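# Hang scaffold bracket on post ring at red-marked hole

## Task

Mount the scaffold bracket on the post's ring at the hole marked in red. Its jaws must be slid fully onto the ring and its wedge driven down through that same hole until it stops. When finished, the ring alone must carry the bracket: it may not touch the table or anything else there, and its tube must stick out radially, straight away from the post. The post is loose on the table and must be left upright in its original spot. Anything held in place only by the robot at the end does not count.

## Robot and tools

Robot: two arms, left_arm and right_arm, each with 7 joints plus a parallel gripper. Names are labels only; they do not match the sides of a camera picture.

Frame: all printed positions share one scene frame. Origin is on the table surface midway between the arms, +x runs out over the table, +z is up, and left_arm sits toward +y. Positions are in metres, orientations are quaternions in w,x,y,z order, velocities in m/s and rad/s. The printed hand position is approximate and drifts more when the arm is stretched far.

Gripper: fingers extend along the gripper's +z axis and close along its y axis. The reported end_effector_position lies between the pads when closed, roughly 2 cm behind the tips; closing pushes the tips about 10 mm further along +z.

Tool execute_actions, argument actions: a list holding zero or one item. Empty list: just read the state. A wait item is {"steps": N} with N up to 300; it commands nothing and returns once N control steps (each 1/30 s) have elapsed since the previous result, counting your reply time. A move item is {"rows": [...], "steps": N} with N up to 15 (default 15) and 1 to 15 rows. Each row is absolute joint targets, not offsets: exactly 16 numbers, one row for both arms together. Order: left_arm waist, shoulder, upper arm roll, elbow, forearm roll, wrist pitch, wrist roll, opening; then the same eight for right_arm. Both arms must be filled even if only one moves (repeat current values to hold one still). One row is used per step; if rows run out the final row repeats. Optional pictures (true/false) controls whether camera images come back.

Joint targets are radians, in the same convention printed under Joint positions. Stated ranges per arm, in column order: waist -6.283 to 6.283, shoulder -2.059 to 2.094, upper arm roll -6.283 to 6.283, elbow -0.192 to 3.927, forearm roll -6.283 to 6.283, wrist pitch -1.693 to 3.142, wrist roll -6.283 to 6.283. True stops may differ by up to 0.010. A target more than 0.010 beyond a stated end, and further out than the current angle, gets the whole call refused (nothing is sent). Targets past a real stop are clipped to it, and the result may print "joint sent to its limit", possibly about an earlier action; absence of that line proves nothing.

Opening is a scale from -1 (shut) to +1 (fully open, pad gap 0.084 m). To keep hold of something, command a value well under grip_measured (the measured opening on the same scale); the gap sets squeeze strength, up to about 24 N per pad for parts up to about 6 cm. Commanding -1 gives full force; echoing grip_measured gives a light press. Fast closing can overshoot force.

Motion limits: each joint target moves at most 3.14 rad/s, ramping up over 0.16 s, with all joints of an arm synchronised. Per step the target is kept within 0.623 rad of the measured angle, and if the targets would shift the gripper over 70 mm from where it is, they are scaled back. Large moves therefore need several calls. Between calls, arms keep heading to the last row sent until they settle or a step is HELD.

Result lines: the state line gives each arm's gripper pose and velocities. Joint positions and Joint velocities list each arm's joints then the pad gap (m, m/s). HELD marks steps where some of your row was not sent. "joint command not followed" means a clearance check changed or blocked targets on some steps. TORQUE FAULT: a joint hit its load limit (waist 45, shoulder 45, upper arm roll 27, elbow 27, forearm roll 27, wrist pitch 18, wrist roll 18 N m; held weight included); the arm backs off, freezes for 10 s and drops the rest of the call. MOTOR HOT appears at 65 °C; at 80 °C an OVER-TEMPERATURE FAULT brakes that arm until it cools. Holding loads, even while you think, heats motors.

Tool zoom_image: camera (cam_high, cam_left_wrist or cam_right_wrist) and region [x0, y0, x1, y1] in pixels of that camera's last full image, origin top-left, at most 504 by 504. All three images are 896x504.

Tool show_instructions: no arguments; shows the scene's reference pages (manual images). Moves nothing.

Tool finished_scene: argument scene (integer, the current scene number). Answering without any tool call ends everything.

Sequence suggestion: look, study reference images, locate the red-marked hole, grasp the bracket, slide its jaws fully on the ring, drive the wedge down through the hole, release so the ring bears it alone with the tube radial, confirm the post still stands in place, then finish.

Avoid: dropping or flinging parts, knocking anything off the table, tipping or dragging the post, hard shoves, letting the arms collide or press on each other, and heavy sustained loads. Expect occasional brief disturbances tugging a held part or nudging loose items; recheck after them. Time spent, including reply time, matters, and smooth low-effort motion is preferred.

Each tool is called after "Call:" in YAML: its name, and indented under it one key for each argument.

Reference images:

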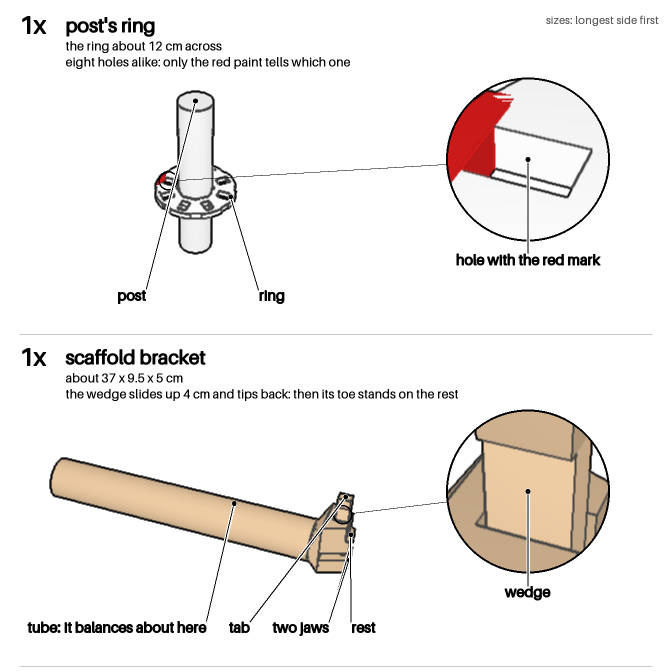

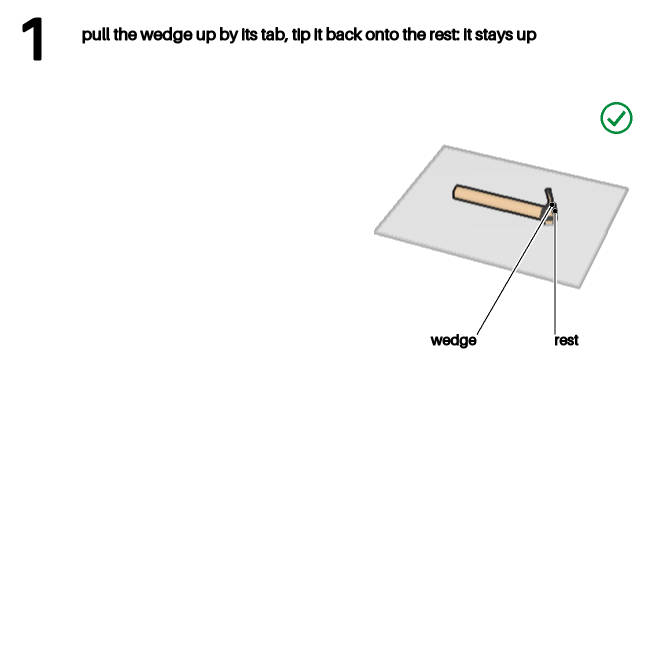

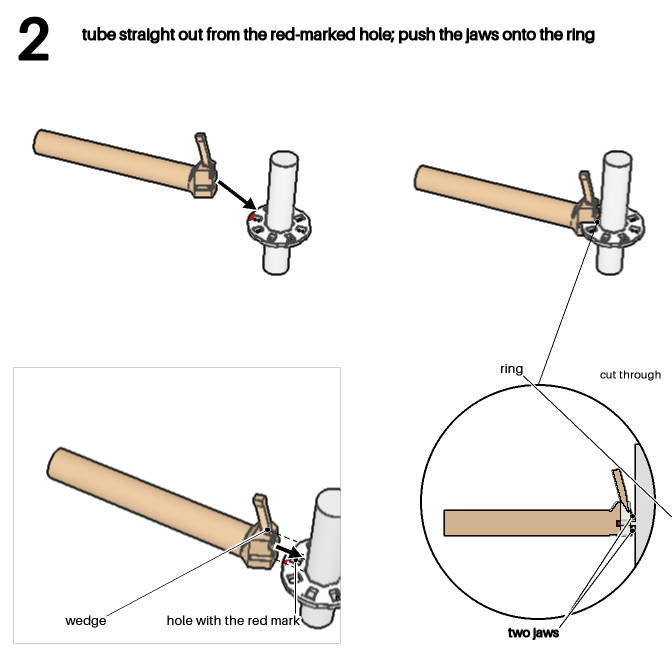

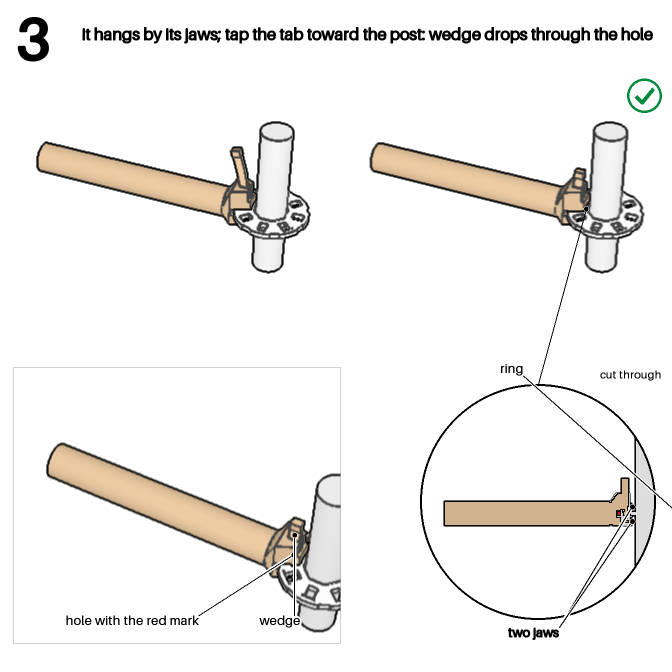

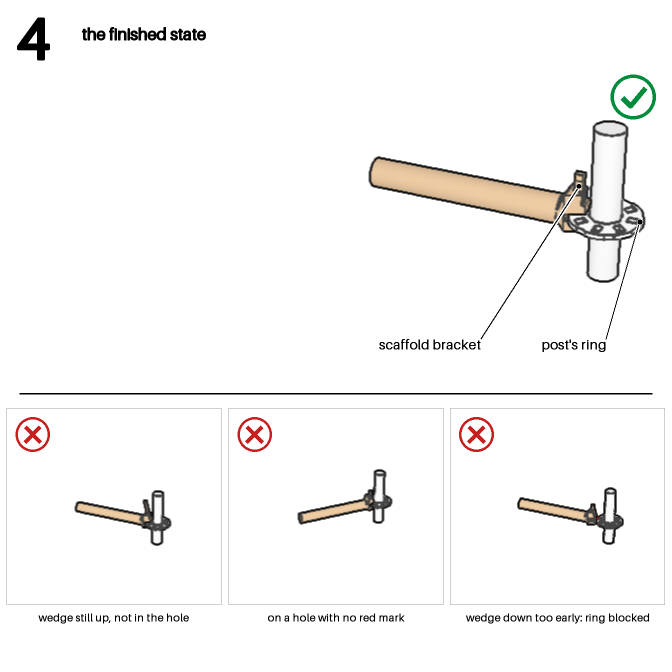

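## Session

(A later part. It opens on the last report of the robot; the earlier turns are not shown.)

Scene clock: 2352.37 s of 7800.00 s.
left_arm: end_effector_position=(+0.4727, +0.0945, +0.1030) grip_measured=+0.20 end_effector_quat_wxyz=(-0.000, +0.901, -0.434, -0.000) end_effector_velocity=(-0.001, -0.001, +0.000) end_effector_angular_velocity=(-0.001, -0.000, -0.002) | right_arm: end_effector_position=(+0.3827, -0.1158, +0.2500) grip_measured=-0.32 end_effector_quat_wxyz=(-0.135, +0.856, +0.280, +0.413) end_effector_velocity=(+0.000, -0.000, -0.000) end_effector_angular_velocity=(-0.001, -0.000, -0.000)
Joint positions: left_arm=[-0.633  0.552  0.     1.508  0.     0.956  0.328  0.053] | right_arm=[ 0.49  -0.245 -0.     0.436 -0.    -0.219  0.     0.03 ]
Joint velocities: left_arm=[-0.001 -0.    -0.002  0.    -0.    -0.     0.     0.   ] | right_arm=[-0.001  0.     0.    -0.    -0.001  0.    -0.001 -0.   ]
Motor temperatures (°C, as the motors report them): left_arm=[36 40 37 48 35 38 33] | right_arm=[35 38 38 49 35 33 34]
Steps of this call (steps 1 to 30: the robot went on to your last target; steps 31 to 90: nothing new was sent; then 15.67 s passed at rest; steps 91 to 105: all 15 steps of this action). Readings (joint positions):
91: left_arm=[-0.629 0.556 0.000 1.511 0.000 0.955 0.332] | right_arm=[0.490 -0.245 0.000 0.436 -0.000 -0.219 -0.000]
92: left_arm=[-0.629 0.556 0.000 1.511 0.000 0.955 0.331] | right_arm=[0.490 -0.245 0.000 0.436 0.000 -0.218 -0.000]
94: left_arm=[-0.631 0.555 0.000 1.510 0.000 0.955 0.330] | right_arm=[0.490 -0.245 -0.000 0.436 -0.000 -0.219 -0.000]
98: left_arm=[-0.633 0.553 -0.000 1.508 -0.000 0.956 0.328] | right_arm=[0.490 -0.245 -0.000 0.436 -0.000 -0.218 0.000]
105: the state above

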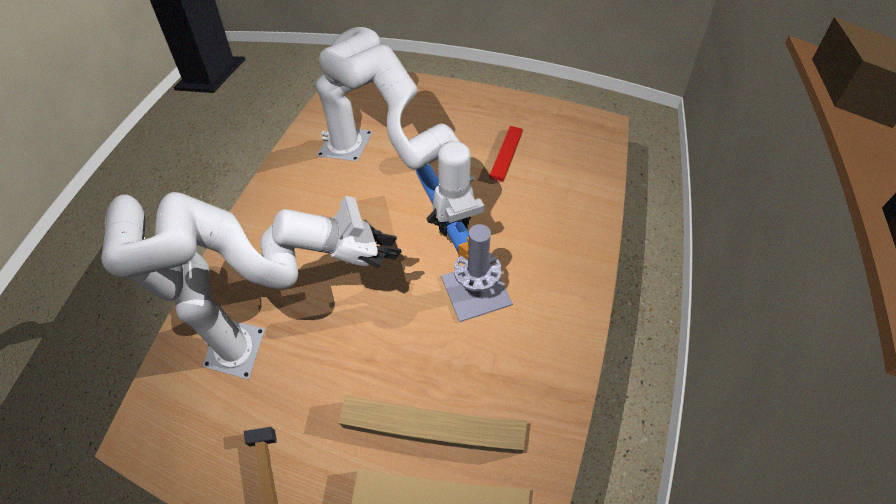

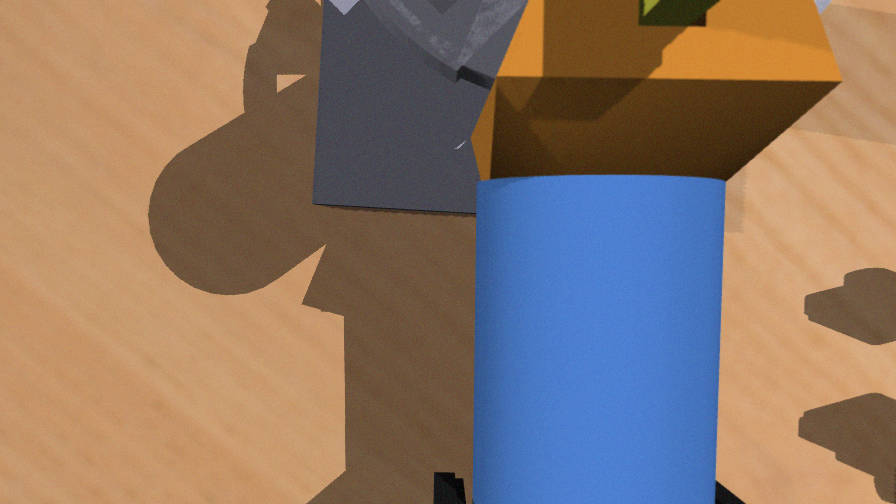

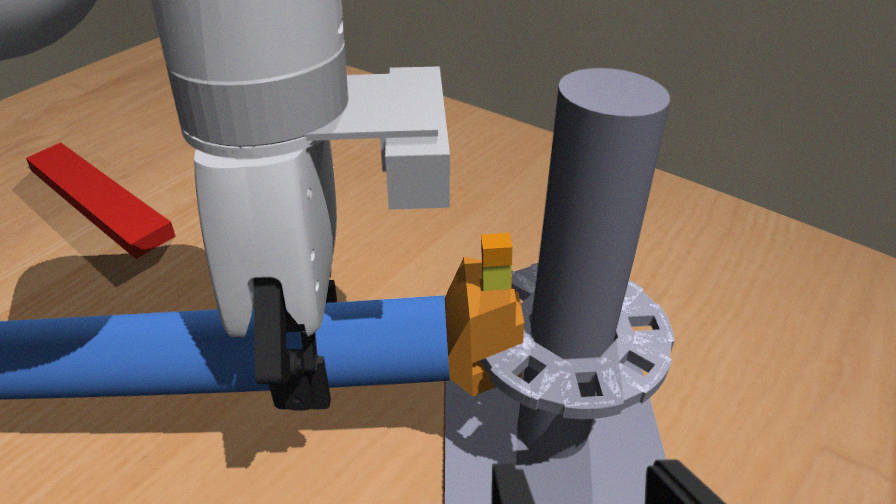

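Call:
execute_actions:
  actions:
    - {"rows": [[-0.6335,0.5522,0,1.5078,0,0.9556,0.3275,0.18, 0.49,-0.2452,0,0.4363,0,-0.2185,0,-0.3],[-0.6335,0.5522,0,1.5078,0,0.9556,0.3275,0.15, 0.49,-0.2452,0,0.4363,0,-0.2185,0,-0.3],[-0.6335,0.5522,0,1.5078,0,0.9556,0.3275,0.12, 0.49,-0.2452,0,0.4363,0,-0.2185,0,-0.3],[-0.6335,0.5522,0,1.5078,0,0.9556,0.3275,0.08, 0.49,-0.2452,0,0.4363,0,-0.2185,0,-0.3],[-0.6335,0.5522,0,1.5078,0,0.9556,0.3275,0.0, 0.49,-0.2452,0,0.4363,0,-0.2185,0,-0.3],[-0.6335,0.5522,0,1.5078,0,0.9556,0.3275,-0.2, 0.49,-0.2452,0,0.4363,0,-0.2185,0,-0.3],[-0.6335,0.5522,0,1.5078,0,0.9556,0.3275,-0.5, 0.49,-0.2452,0,0.4363,0,-0.2185,0,-0.3],[-0.6335,0.5522,0,1.5078,0,0.9556,0.3275,-1, 0.49,-0.2452,0,0.4363,0,-0.2185,0,-0.3],[-0.6335,0.5522,0,1.5078,0,0.9556,0.3275,-1, 0.49,-0.2452,0,0.4363,0,-0.2185,0,-0.3],[-0.6335,0.5522,0,1.5078,0,0.9556,0.3275,-1, 0.49,-0.2452,0,0.4363,0,-0.2185,0,-0.3],[-0.6335,0.5539,0,1.5124,0,0.9615,0.3275,-1, 0.49,-0.2452,0,0.4363,0,-0.2185,0,-0.3],[-0.6335,0.5556,0,1.5170,0,0.9674,0.3275,-1, 0.49,-0.2452,0,0.4363,0,-0.2185,0,-0.3],[-0.6335,0.5572,0,1.5215,0,0.9733,0.3275,-1, 0.49,-0.2452,0,0.4363,0,-0.2185,0,-0.3],[-0.6335,0.5589,0,1.5261,0,0.9792,0.3275,-1, 0.49,-0.2452,0,0.4363,0,-0.2185,0,-0.3],[-0.6335,0.5606,0,1.5307,0,0.9851,0.3275,-1, 0.49,-0.2452,0,0.4363,0,-0.2185,0,-0.3]], "steps": 15}
  pictures: false

Call:
execute_actions:
  actions:
    - {"rows": [[-0.6335,0.5606,0,1.5307,0,0.9851,0.3275,-1, 0.49,-0.2452,0,0.4363,0,-0.2185,0,-0.3]], "steps": 15}
  pictures: false

Call:
execute_actions:
  actions:
    - {"rows": [[-0.6337,0.5616,0,1.5323,0,0.9857,0.3273,-1, 0.49,-0.2452,0,0.4363,0,-0.2185,0,-0.3],[-0.6338,0.5626,0,1.5338,0,0.9863,0.3272,-1, 0.49,-0.2452,0,0.4363,0,-0.2185,0,-0.3],[-0.6340,0.5635,0,1.5354,0,0.9869,0.3270,-1, 0.49,-0.2452,0,0.4363,0,-0.2185,0,-0.3],[-0.6342,0.5645,0,1.5370,0,0.9875,0.3268,-1, 0.49,-0.2452,0,0.4363,0,-0.2185,0,-0.3],[-0.6343,0.5655,0,1.5385,0,0.9880,0.3267,-1, 0.49,-0.2452,0,0.4363,0,-0.2185,0,-0.3],[-0.6345,0.5665,0,1.5401,0,0.9886,0.3265,-1, 0.49,-0.2452,0,0.4363,0,-0.2185,0,-0.3],[-0.6346,0.5674,0,1.5416,0,0.9892,0.3264,-1, 0.49,-0.2452,0,0.4363,0,-0.2185,0,-0.3],[-0.6348,0.5684,0,1.5432,0,0.9898,0.3262,-1, 0.49,-0.2452,0,0.4363,0,-0.2185,0,-0.3]], "steps": 15}

Call:
zoom_image:
  camera: "cam_right_wrist"
  region: [400, 200, 600, 420]

Scene clock: 2386.27 s of 7800.00 s.
left_arm: end_effector_position=(+0.4726, +0.0943, +0.1033) grip_measured=+0.13 end_effector_quat_wxyz=(-0.000, +0.901, -0.434, -0.004) end_effector_velocity=(-0.001, -0.000, +0.002) end_effector_angular_velocity=(+0.042, +0.067, -0.000) | right_arm: end_effector_position=(+0.3827, -0.1158, +0.2500) grip_measured=-0.32 end_effector_quat_wxyz=(-0.135, +0.856, +0.280, +0.413) end_effector_velocity=(+0.000, -0.000, +0.000) end_effector_angular_velocity=(+0.001, +0.001, -0.002)
Joint positions: left_arm=[-0.634  0.557 -0.     1.518  0.     0.968  0.327  0.05 ] | right_arm=[ 0.49  -0.245 -0.     0.436 -0.    -0.219 -0.     0.03 ]
Joint velocities: left_arm=[-0.     0.053 -0.001  0.108  0.     0.135 -0.001 -0.   ] | right_arm=[-0.    -0.    -0.     0.     0.     0.     0.002 -0.   ]
Motor temperatures (°C, as the motors report them): left_arm=[36 40 37 48 35 38 33] | right_arm=[35 38 38 49 35 33 34]
Steps of this call (steps 1 to 15: the robot went on to your last target; steps 16 to 90: nothing new was sent; then 30.40 s passed at rest; steps 91 to 105: all 15 steps of this action). Readings (joint positions):
91: left_arm=[-0.634 0.552 -0.000 1.508 -0.000 0.956 0.327] | right_arm=[0.490 -0.245 -0.000 0.436 -0.000 -0.219 -0.000]
92: left_arm=[-0.634 0.552 0.000 1.508 0.000 0.956 0.327] | right_arm=[0.490 -0.245 -0.000 0.436 -0.000 -0.219 -0.000]
94: left_arm=[-0.633 0.552 -0.000 1.508 -0.000 0.956 0.327] | right_arm=[0.490 -0.245 0.000 0.436 -0.000 -0.219 -0.000]
98: left_arm=[-0.633 0.552 -0.000 1.508 -0.000 0.956 0.327] | right_arm=[0.490 -0.245 -0.000 0.436 0.000 -0.219 -0.000]
105: the state above

Scene clock: 2386.77 s of 7800.00 s.
left_arm: end_effector_position=(+0.4725, +0.0944, +0.1044) grip_measured=+0.13 end_effector_quat_wxyz=(-0.001, +0.901, -0.434, -0.008) end_effector_velocity=(+0.000, +0.001, +0.002) end_effector_angular_velocity=(+0.001, -0.000, +0.001) | right_arm: end_effector_position=(+0.3827, -0.1158, +0.2500) grip_measured=-0.32 end_effector_quat_wxyz=(-0.135, +0.856, +0.280, +0.413) end_effector_velocity=(-0.000, +0.000, +0.000) end_effector_angular_velocity=(+0.000, -0.000, +0.000)
Joint positions: left_arm=[-0.634  0.561 -0.     1.53  -0.     0.985  0.327  0.05 ] | right_arm=[ 0.49  -0.245  0.     0.436 -0.    -0.218  0.     0.03 ]
Joint velocities: left_arm=[ 0.001 -0.002  0.001  0.001  0.     0.003 -0.    -0.   ] | right_arm=[ 0. -0. -0. -0.  0.  0. -0. -0.]
Motor temperatures (°C, as the motors report them): left_arm=[36 40 37 48 35 38 33] | right_arm=[35 38 38 49 35 33 34]
Steps of this call (steps 1 to 15: all 15 steps of this action). Readings (joint positions):
1: left_arm=[-0.634 0.559 -0.000 1.522 0.000 0.973 0.327] | right_arm=[0.490 -0.245 0.000 0.436 -0.000 -0.218 -0.000]
2: left_arm=[-0.634 0.560 -0.000 1.524 -0.000 0.976 0.327] | right_arm=[0.490 -0.245 0.000 0.436 -0.000 -0.218 -0.000]
4: left_arm=[-0.634 0.561 -0.000 1.528 -0.000 0.980 0.327] | right_arm=[0.490 -0.245 0.000 0.436 -0.000 -0.218 -0.000]
8: left_arm=[-0.634 0.562 -0.000 1.530 -0.000 0.983 0.327] | right_arm=[0.490 -0.245 0.000 0.436 0.000 -0.218 0.000]
15: the state above

Scene clock: 2387.27 s of 7800.00 s.
left_arm: end_effector_position=(+0.4731, +0.0938, +0.1041) grip_measured=+0.13 end_effector_quat_wxyz=(-0.002, +0.901, -0.433, -0.010) end_effector_velocity=(+0.001, -0.002, +0.000) end_effector_angular_velocity=(-0.001, -0.002, -0.001) | right_arm: end_effector_position=(+0.3827, -0.1158, +0.2500) grip_measured=-0.32 end_effector_quat_wxyz=(-0.135, +0.856, +0.280, +0.413) end_effector_velocity=(+0.000, -0.000, -0.000) end_effector_angular_velocity=(+0.000, +0.001, -0.001)
Joint positions: left_arm=[-0.634  0.568  0.001  1.541  0.     0.993  0.326  0.05 ] | right_arm=[ 0.49  -0.245 -0.     0.436 -0.    -0.219  0.     0.03 ]
Joint velocities: left_arm=[-0.001  0.003 -0.     0.004 -0.    -0.001 -0.    -0.   ] | right_arm=[ 0.     0.001 -0.001  0.     0.001  0.    -0.    -0.   ]
Motor temperatures (°C, as the motors report them): left_arm=[36 40 37 48 35 38 33] | right_arm=[35 38 38 49 35 33 34]
Steps of this call (steps 1 to 15: all 15 steps of this action). Readings (joint positions):
1: left_arm=[-0.634 0.561 -0.000 1.530 -0.000 0.985 0.327] | right_arm=[0.490 -0.245 0.000 0.436 0.000 -0.218 -0.000]
2: left_arm=[-0.634 0.561 -0.000 1.531 -0.000 0.985 0.327] | right_arm=[0.490 -0.245 -0.000 0.436 0.000 -0.219 -0.000]
4: left_arm=[-0.634 0.562 0.000 1.532 0.000 0.986 0.327] | right_arm=[0.490 -0.245 -0.000 0.436 0.000 -0.219 0.000]
8: left_arm=[-0.634 0.566 0.000 1.537 0.000 0.990 0.327] | right_arm=[0.490 -0.245 0.000 0.436 -0.000 -0.219 -0.000]
15: the state above

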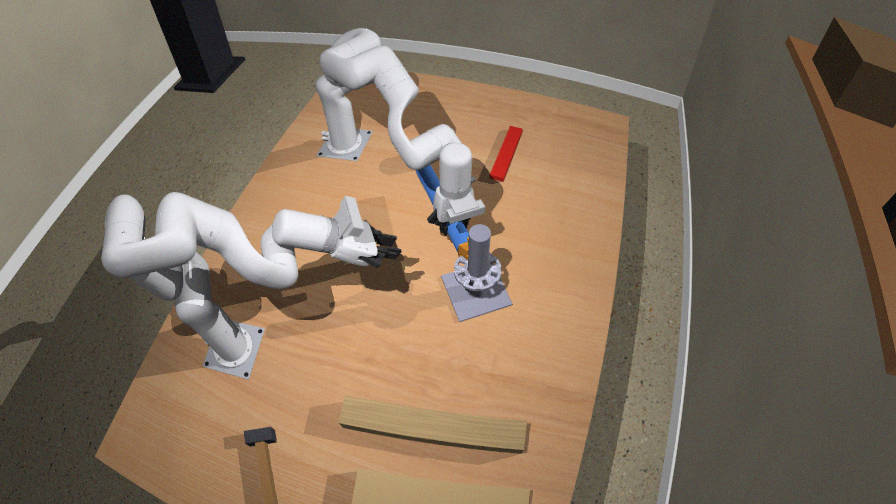

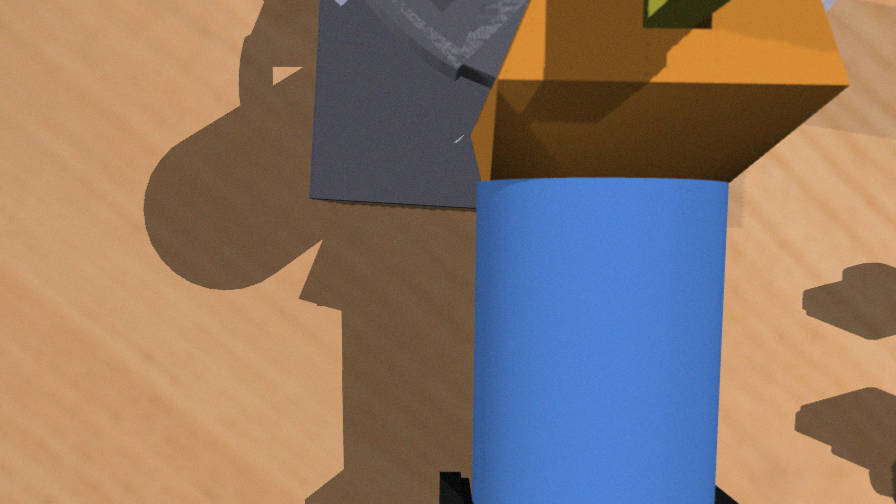

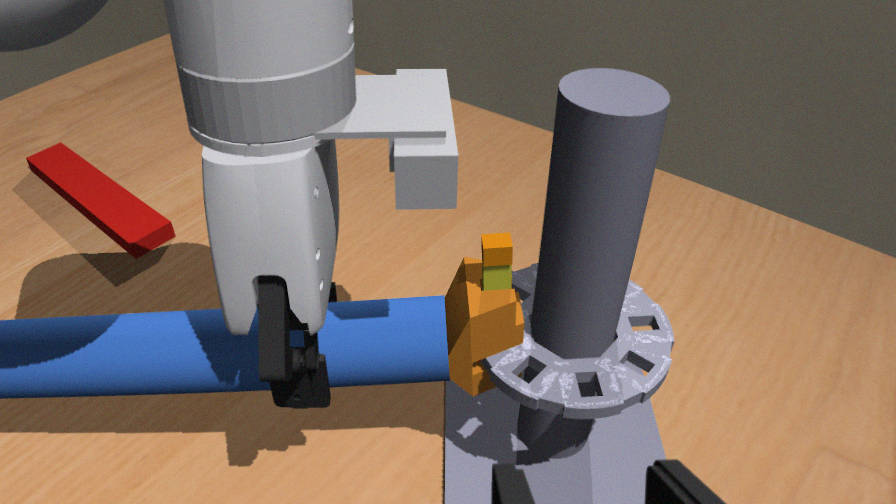

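Region (400, 200, 600, 420) of cam_right_wrist's 896x504 image, scaled by 2.291, with more detail than that image has; it fills the left 458 columns of this view, and the rest is white.

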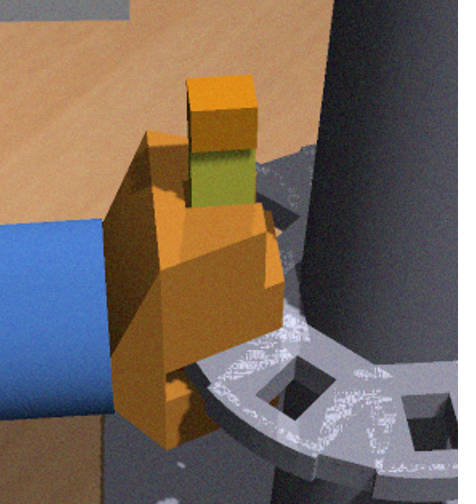

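Call:
execute_actions:
  actions:
    - {"rows": [[-0.6342,0.5650,0,1.5385,0,0.9900,0.3268,-1, 0.49,-0.2452,0,0.4363,0,-0.2185,0,-0.3],[-0.6339,0.5640,0,1.5385,0,0.9915,0.3271,-1, 0.49,-0.2452,0,0.4363,0,-0.2185,0,-0.3],[-0.6339,0.5648,0,1.5410,0,0.9949,0.3271,-1, 0.49,-0.2452,0,0.4363,0,-0.2185,0,-0.3],[-0.6339,0.5656,0,1.5436,0,0.9983,0.3271,-1, 0.49,-0.2452,0,0.4363,0,-0.2185,0,-0.3],[-0.6339,0.5664,0,1.5461,0,1.0016,0.3271,-1, 0.49,-0.2452,0,0.4363,0,-0.2185,0,-0.3],[-0.6339,0.5672,0,1.5487,0,1.0050,0.3271,-1, 0.49,-0.2452,0,0.4363,0,-0.2185,0,-0.3],[-0.6339,0.5680,0,1.5512,0,1.0084,0.3271,-1, 0.49,-0.2452,0,0.4363,0,-0.2185,0,-0.3],[-0.6339,0.5688,0,1.5538,0,1.0118,0.3271,-1, 0.49,-0.2452,0,0.4363,0,-0.2185,0,-0.3],[-0.6339,0.5696,0,1.5563,0,1.0151,0.3271,-1, 0.49,-0.2452,0,0.4363,0,-0.2185,0,-0.3],[-0.6339,0.5704,0,1.5589,0,1.0185,0.3271,-1, 0.49,-0.2452,0,0.4363,0,-0.2185,0,-0.3]], "steps": 15}
  pictures: false

Call:
execute_actions:
  actions:
    - {"rows": [[-0.6339,0.5704,0,1.5589,0,1.0185,0.3271,-1, 0.49,-0.2452,0,0.4363,0,-0.2185,0,-0.3]], "steps": 15}

Call:
zoom_image:
  camera: "cam_right_wrist"
  region: [400, 200, 600, 420]

Scene clock: 2417.87 s of 7800.00 s.
left_arm: end_effector_position=(+0.4733, +0.0932, +0.1082) grip_measured=+0.13 end_effector_quat_wxyz=(-0.002, +0.901, -0.434, -0.014) end_effector_velocity=(-0.000, -0.000, +0.002) end_effector_angular_velocity=(+0.003, +0.007, +0.000) | right_arm: end_effector_position=(+0.3827, -0.1158, +0.2500) grip_measured=-0.32 end_effector_quat_wxyz=(-0.135, +0.856, +0.280, +0.413) end_effector_velocity=(+0.000, -0.000, +0.000) end_effector_angular_velocity=(+0.001, +0.000, -0.001)
Joint positions: left_arm=[-0.634  0.57  -0.     1.559 -0.     1.016  0.327  0.05 ] | right_arm=[ 0.49  -0.245  0.     0.436 -0.    -0.219  0.     0.03 ]
Joint velocities: left_arm=[-0.     0.003 -0.     0.012 -0.001  0.016 -0.001  0.   ] | right_arm=[-0.     0.    -0.     0.001  0.    -0.     0.001  0.   ]
Motor temperatures (°C, as the motors report them): left_arm=[36 41 37 51 35 39 33] | right_arm=[35 38 38 49 35 33 34]
Steps of this call (steps 1 to 15: the robot went on to your last target; steps 16 to 90: nothing new was sent; then 27.10 s passed at rest; steps 91 to 105: all 15 steps of this action). Readings (joint positions):
91: left_arm=[-0.635 0.568 0.000 1.543 0.000 0.990 0.326] | right_arm=[0.490 -0.245 -0.000 0.436 -0.000 -0.218 0.000]
92: left_arm=[-0.635 0.568 -0.000 1.542 -0.000 0.990 0.326] | right_arm=[0.490 -0.245 0.000 0.436 -0.000 -0.218 0.000]
94: left_arm=[-0.634 0.566 -0.000 1.541 -0.000 0.991 0.327] | right_arm=[0.490 -0.245 0.000 0.436 -0.000 -0.218 -0.000]
98: left_arm=[-0.634 0.567 -0.000 1.548 -0.000 1.001 0.327] | right_arm=[0.490 -0.245 -0.000 0.436 0.000 -0.219 -0.000]
105: the state above

Scene clock: 2418.37 s of 7800.00 s.
left_arm: end_effector_position=(+0.4732, +0.0934, +0.1082) grip_measured=+0.13 end_effector_quat_wxyz=(-0.002, +0.901, -0.434, -0.014) end_effector_velocity=(+0.000, +0.001, +0.000) end_effector_angular_velocity=(+0.001, +0.000, +0.001) | right_arm: end_effector_position=(+0.3827, -0.1158, +0.2500) grip_measured=-0.32 end_effector_quat_wxyz=(-0.135, +0.856, +0.280, +0.413) end_effector_velocity=(-0.000, +0.000, -0.000) end_effector_angular_velocity=(-0.000, +0.001, +0.001)
Joint positions: left_arm=[-0.634  0.57  -0.     1.559 -0.     1.018  0.327  0.05 ] | right_arm=[ 0.49  -0.245 -0.     0.436 -0.    -0.218 -0.     0.03 ]
Joint velocities: left_arm=[ 0.001 -0.     0.     0.     0.001  0.001  0.    -0.   ] | right_arm=[ 0.001  0.001  0.     0.     0.001 -0.    -0.     0.   ]
Motor temperatures (°C, as the motors report them): left_arm=[36 41 37 51 35 39 33] | right_arm=[35 38 38 49 35 33 34]
Steps of this call (steps 1 to 15: all 15 steps of this action). Readings (joint positions):
1: left_arm=[-0.634 0.570 -0.000 1.559 -0.000 1.017 0.327] | right_arm=[0.490 -0.245 -0.000 0.436 -0.000 -0.219 0.000]
2: left_arm=[-0.634 0.570 -0.000 1.559 -0.000 1.017 0.327] | right_arm=[0.490 -0.245 0.000 0.436 0.000 -0.218 -0.000]
4: left_arm=[-0.634 0.570 -0.000 1.559 -0.000 1.017 0.327] | right_arm=[0.490 -0.245 0.000 0.436 -0.000 -0.218 -0.000]
8: left_arm=[-0.634 0.570 -0.000 1.559 -0.000 1.018 0.327] | right_arm=[0.490 -0.245 -0.000 0.436 -0.000 -0.219 -0.000]
15: the state above

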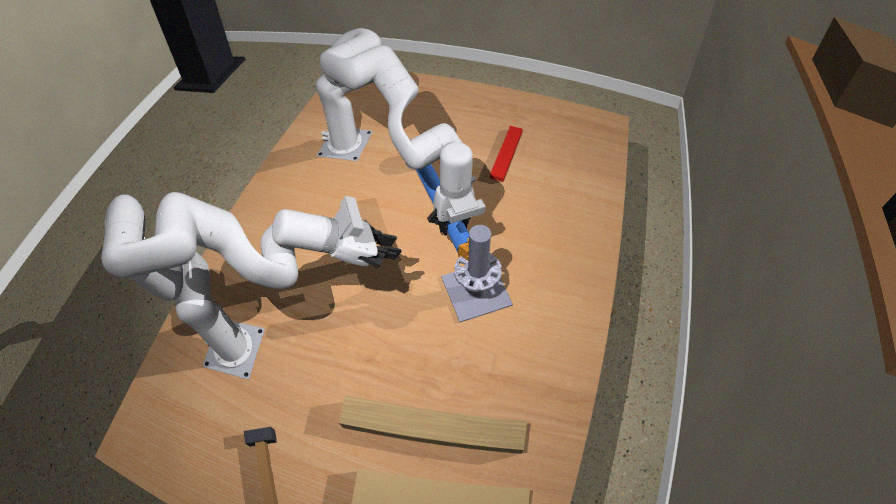

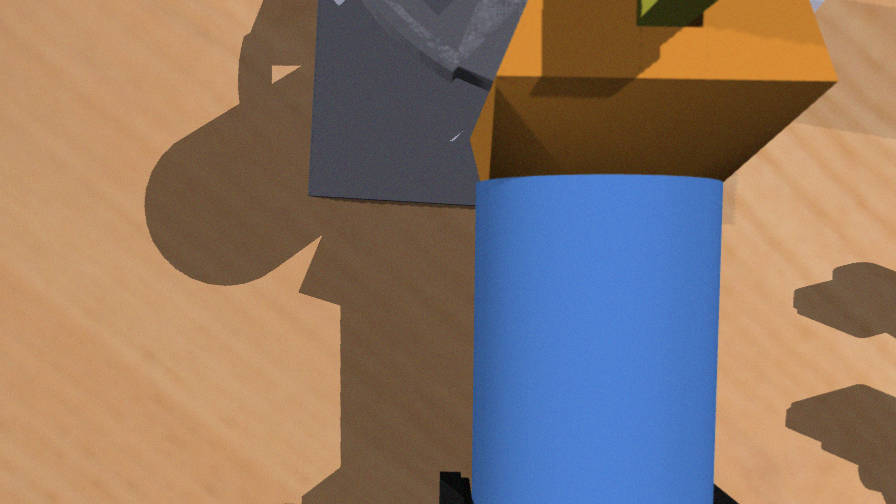

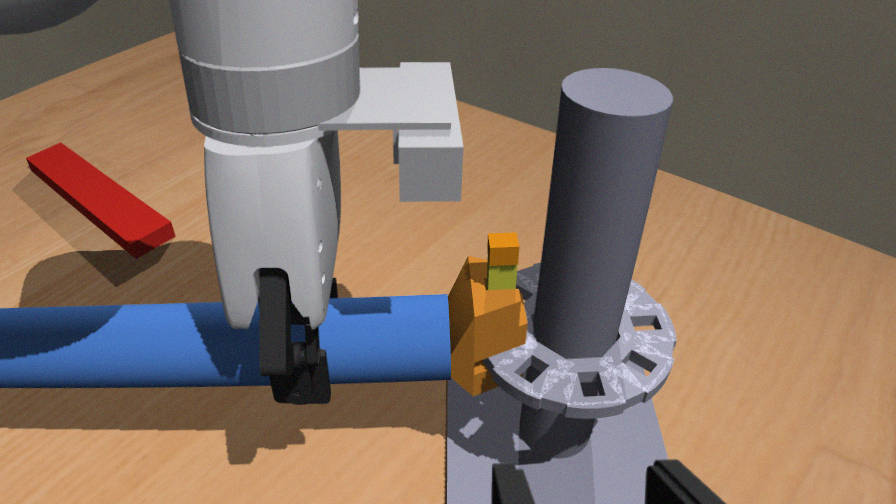

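Region (400, 200, 600, 420) of cam_right_wrist's 896x504 image, scaled by 2.291, with more detail than that image has; it fills the left 458 columns of this view, and the rest is white.

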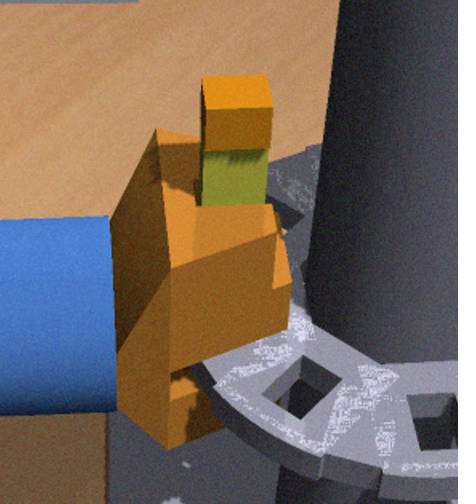

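Call:
execute_actions:
  actions:
    - {"rows": [[-0.6340,0.5711,0,1.5601,0,1.0190,0.3270,-1, 0.49,-0.2452,0,0.4363,0,-0.2185,0,-0.3],[-0.6341,0.5719,0,1.5612,0,1.0194,0.3269,-1, 0.49,-0.2452,0,0.4363,0,-0.2185,0,-0.3],[-0.6343,0.5726,0,1.5624,0,1.0198,0.3267,-1, 0.49,-0.2452,0,0.4363,0,-0.2185,0,-0.3],[-0.6344,0.5733,0,1.5636,0,1.0202,0.3266,-1, 0.49,-0.2452,0,0.4363,0,-0.2185,0,-0.3],[-0.6345,0.5741,0,1.5647,0,1.0207,0.3265,-1, 0.49,-0.2452,0,0.4363,0,-0.2185,0,-0.3],[-0.6346,0.5748,0,1.5659,0,1.0211,0.3264,-1, 0.49,-0.2452,0,0.4363,0,-0.2185,0,-0.3]], "steps": 15}

Call:
zoom_image:
  camera: "cam_right_wrist"
  region: [400, 200, 600, 420]

Scene clock: 2438.00 s of 7800.00 s.
left_arm: end_effector_position=(+0.4740, +0.0934, +0.1077) grip_measured=+0.13 end_effector_quat_wxyz=(-0.002, +0.901, -0.433, -0.015) end_effector_velocity=(-0.002, -0.005, +0.001) end_effector_angular_velocity=(-0.005, -0.001, -0.006) | right_arm: end_effector_position=(+0.3827, -0.1158, +0.2500) grip_measured=-0.32 end_effector_quat_wxyz=(-0.135, +0.856, +0.280, +0.413) end_effector_velocity=(+0.000, -0.000, -0.000) end_effector_angular_velocity=(+0.001, +0.001, -0.001)
Joint positions: left_arm=[-0.634  0.575  0.001  1.565  0.     1.021  0.326  0.05 ] | right_arm=[ 0.49  -0.245  0.     0.436  0.    -0.219 -0.     0.03 ]
Joint velocities: left_arm=[-0.003  0.    -0.005  0.002 -0.001 -0.001 -0.    -0.   ] | right_arm=[-0.     0.    -0.     0.    -0.001  0.     0.002 -0.   ]
Motor temperatures (°C, as the motors report them): left_arm=[36 41 37 51 35 38 33] | right_arm=[35 38 38 49 35 33 34]
Steps of this call (steps 1 to 15: the robot went on to your last target; steps 16 to 110: nothing new was sent; then 15.47 s passed at rest; steps 111 to 125: all 15 steps of this action). Readings (joint positions):
111: left_arm=[-0.634 0.571 0.000 1.559 0.000 1.019 0.327] | right_arm=[0.490 -0.245 0.000 0.436 -0.000 -0.218 0.000]
112: left_arm=[-0.634 0.571 0.000 1.559 0.000 1.019 0.327] | right_arm=[0.490 -0.245 0.000 0.436 -0.000 -0.218 -0.000]
114: left_arm=[-0.634 0.572 0.000 1.560 0.000 1.020 0.327] | right_arm=[0.490 -0.245 0.000 0.436 0.000 -0.219 0.000]
118: left_arm=[-0.634 0.574 0.001 1.564 0.000 1.021 0.326] | right_arm=[0.490 -0.245 0.000 0.436 0.000 -0.218 0.000]
125: the state above

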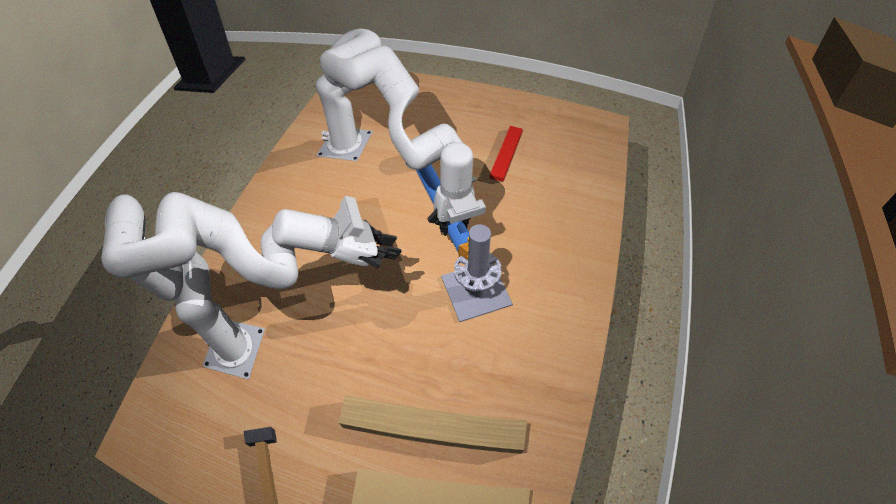

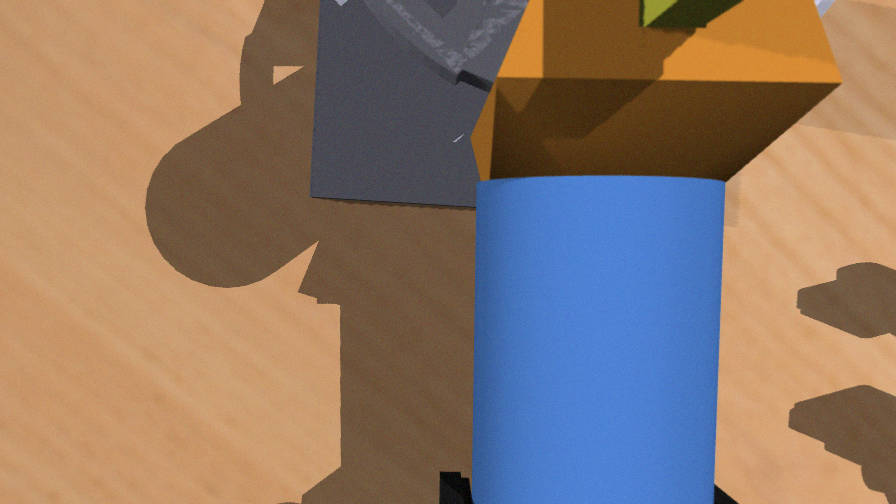

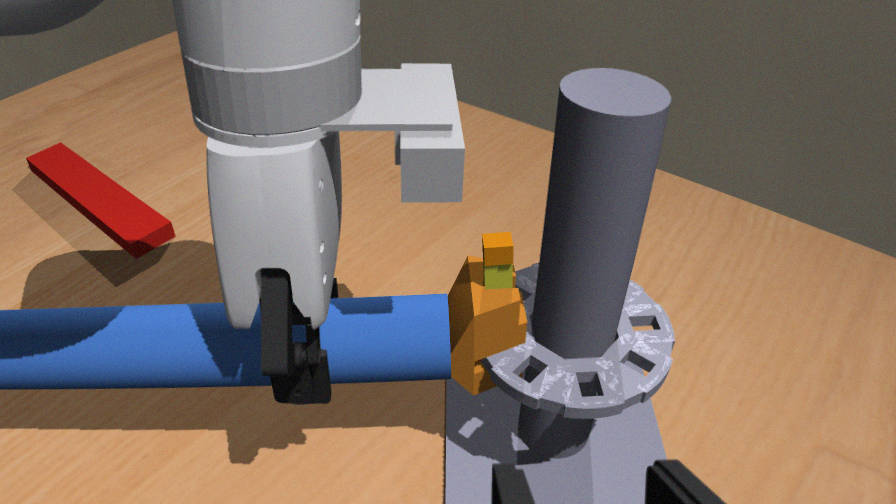

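Region (400, 200, 600, 420) of cam_right_wrist's 896x504 image, scaled by 2.291, with more detail than that image has; it fills the left 458 columns of this view, and the rest is white.

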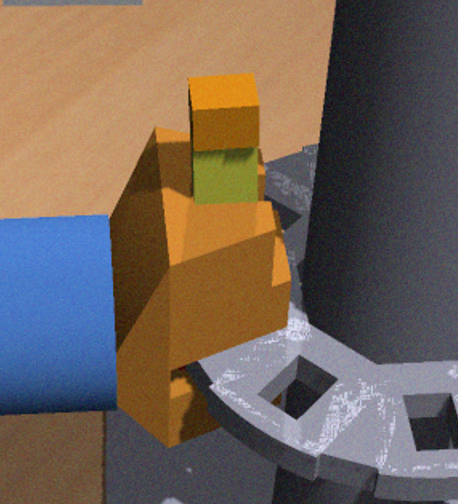

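Call:
execute_actions:
  actions: []

Call:
zoom_image:
  camera: "cam_right_wrist"
  region: [400, 200, 600, 420]

Scene clock: 2448.70 s of 7800.00 s.
left_arm: end_effector_position=(+0.4739, +0.0927, +0.1079) grip_measured=+0.13 end_effector_quat_wxyz=(-0.002, +0.901, -0.434, -0.015) end_effector_velocity=(+0.000, +0.001, -0.000) end_effector_angular_velocity=(+0.001, +0.000, +0.001) | right_arm: end_effector_position=(+0.3827, -0.1158, +0.2500) grip_measured=-0.32 end_effector_quat_wxyz=(-0.135, +0.856, +0.280, +0.413) end_effector_velocity=(+0.000, -0.001, -0.001) end_effector_angular_velocity=(-0.000, +0.001, -0.002)
Joint positions: left_arm=[-0.635  0.575  0.     1.566  0.     1.021  0.326  0.05 ] | right_arm=[ 0.49  -0.245  0.     0.436 -0.    -0.219  0.     0.03 ]
Joint velocities: left_arm=[ 0.001 -0.     0.001 -0.001  0.    -0.    -0.     0.   ] | right_arm=[-0.001  0.001 -0.    -0.001  0.001 -0.    -0.     0.   ]
Motor temperatures (°C, as the motors report them): left_arm=[36 41 37 52 35 39 33] | right_arm=[35 38 38 49 35 33 34]
Steps of this call (steps 1 to 15: the robot went on to your last target; steps 16 to 90: nothing new was sent; then 7.70 s passed at rest). Readings (joint positions):
1: left_arm=[-0.634 0.575 0.000 1.565 0.000 1.021 0.326] | right_arm=[0.490 -0.245 0.000 0.436 -0.000 -0.219 -0.000]
2: left_arm=[-0.634 0.575 0.000 1.566 0.000 1.021 0.326] | right_arm=[0.490 -0.245 0.000 0.436 0.000 -0.219 -0.000]
4: left_arm=[-0.634 0.575 0.000 1.566 0.000 1.021 0.326] | right_arm=[0.490 -0.245 0.000 0.436 0.000 -0.218 0.000]
8: left_arm=[-0.635 0.575 0.000 1.566 0.000 1.021 0.326] | right_arm=[0.490 -0.245 0.000 0.436 -0.000 -0.218 -0.000]
90: the state above
All arms were judged still, so your last target was given up. Only a new action makes them travel on or press farther. Fingers that are still opening or closing keep moving.

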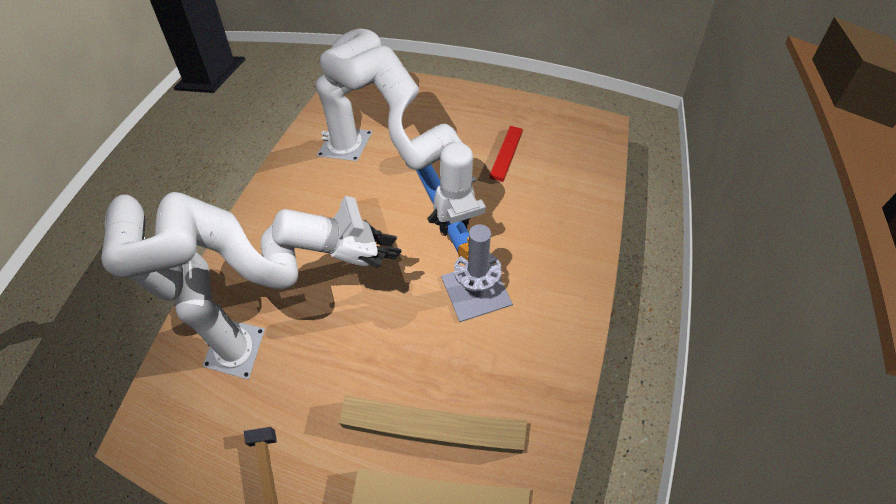

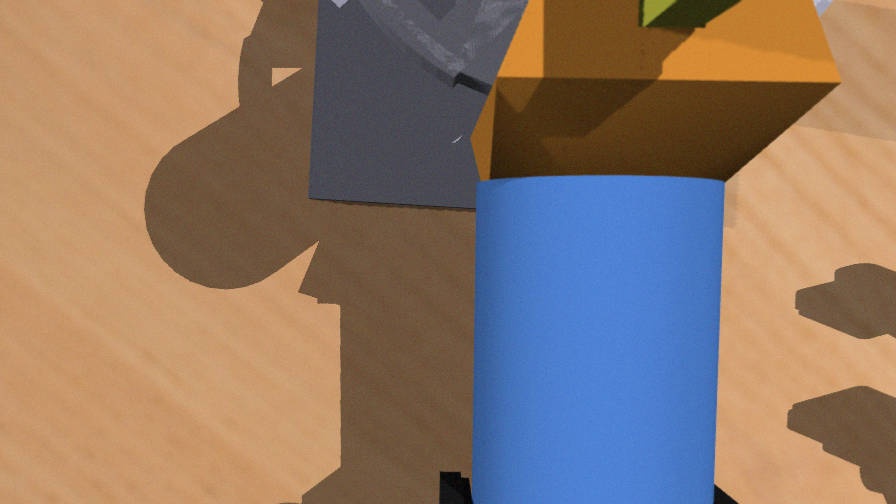

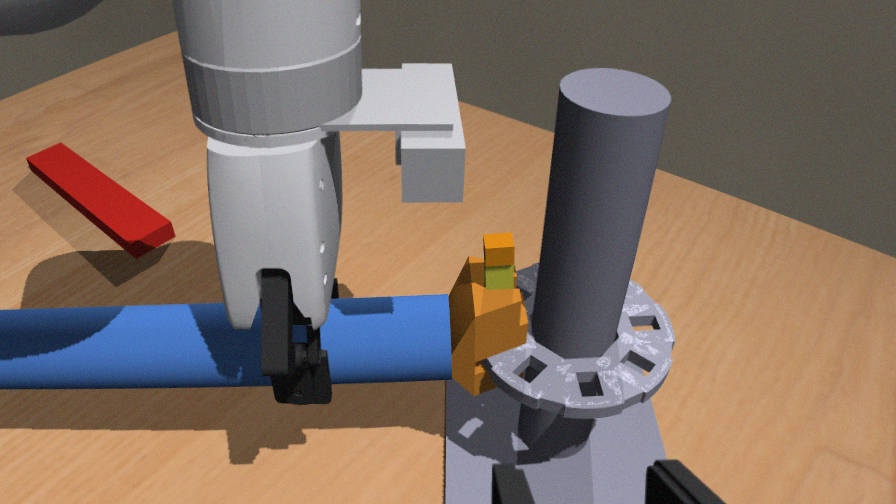

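Region (400, 200, 600, 420) of cam_right_wrist's 896x504 image, scaled by 2.291, with more detail than that image has; it fills the left 458 columns of this view, and the rest is white.

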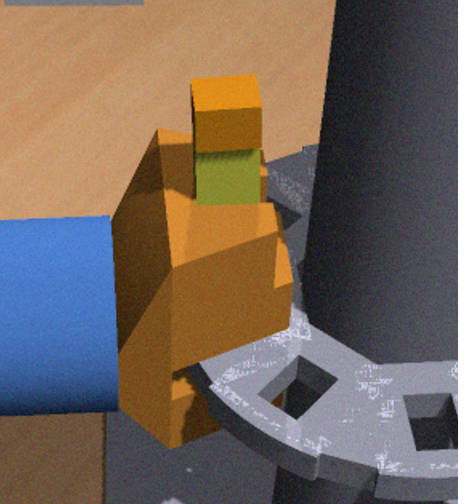

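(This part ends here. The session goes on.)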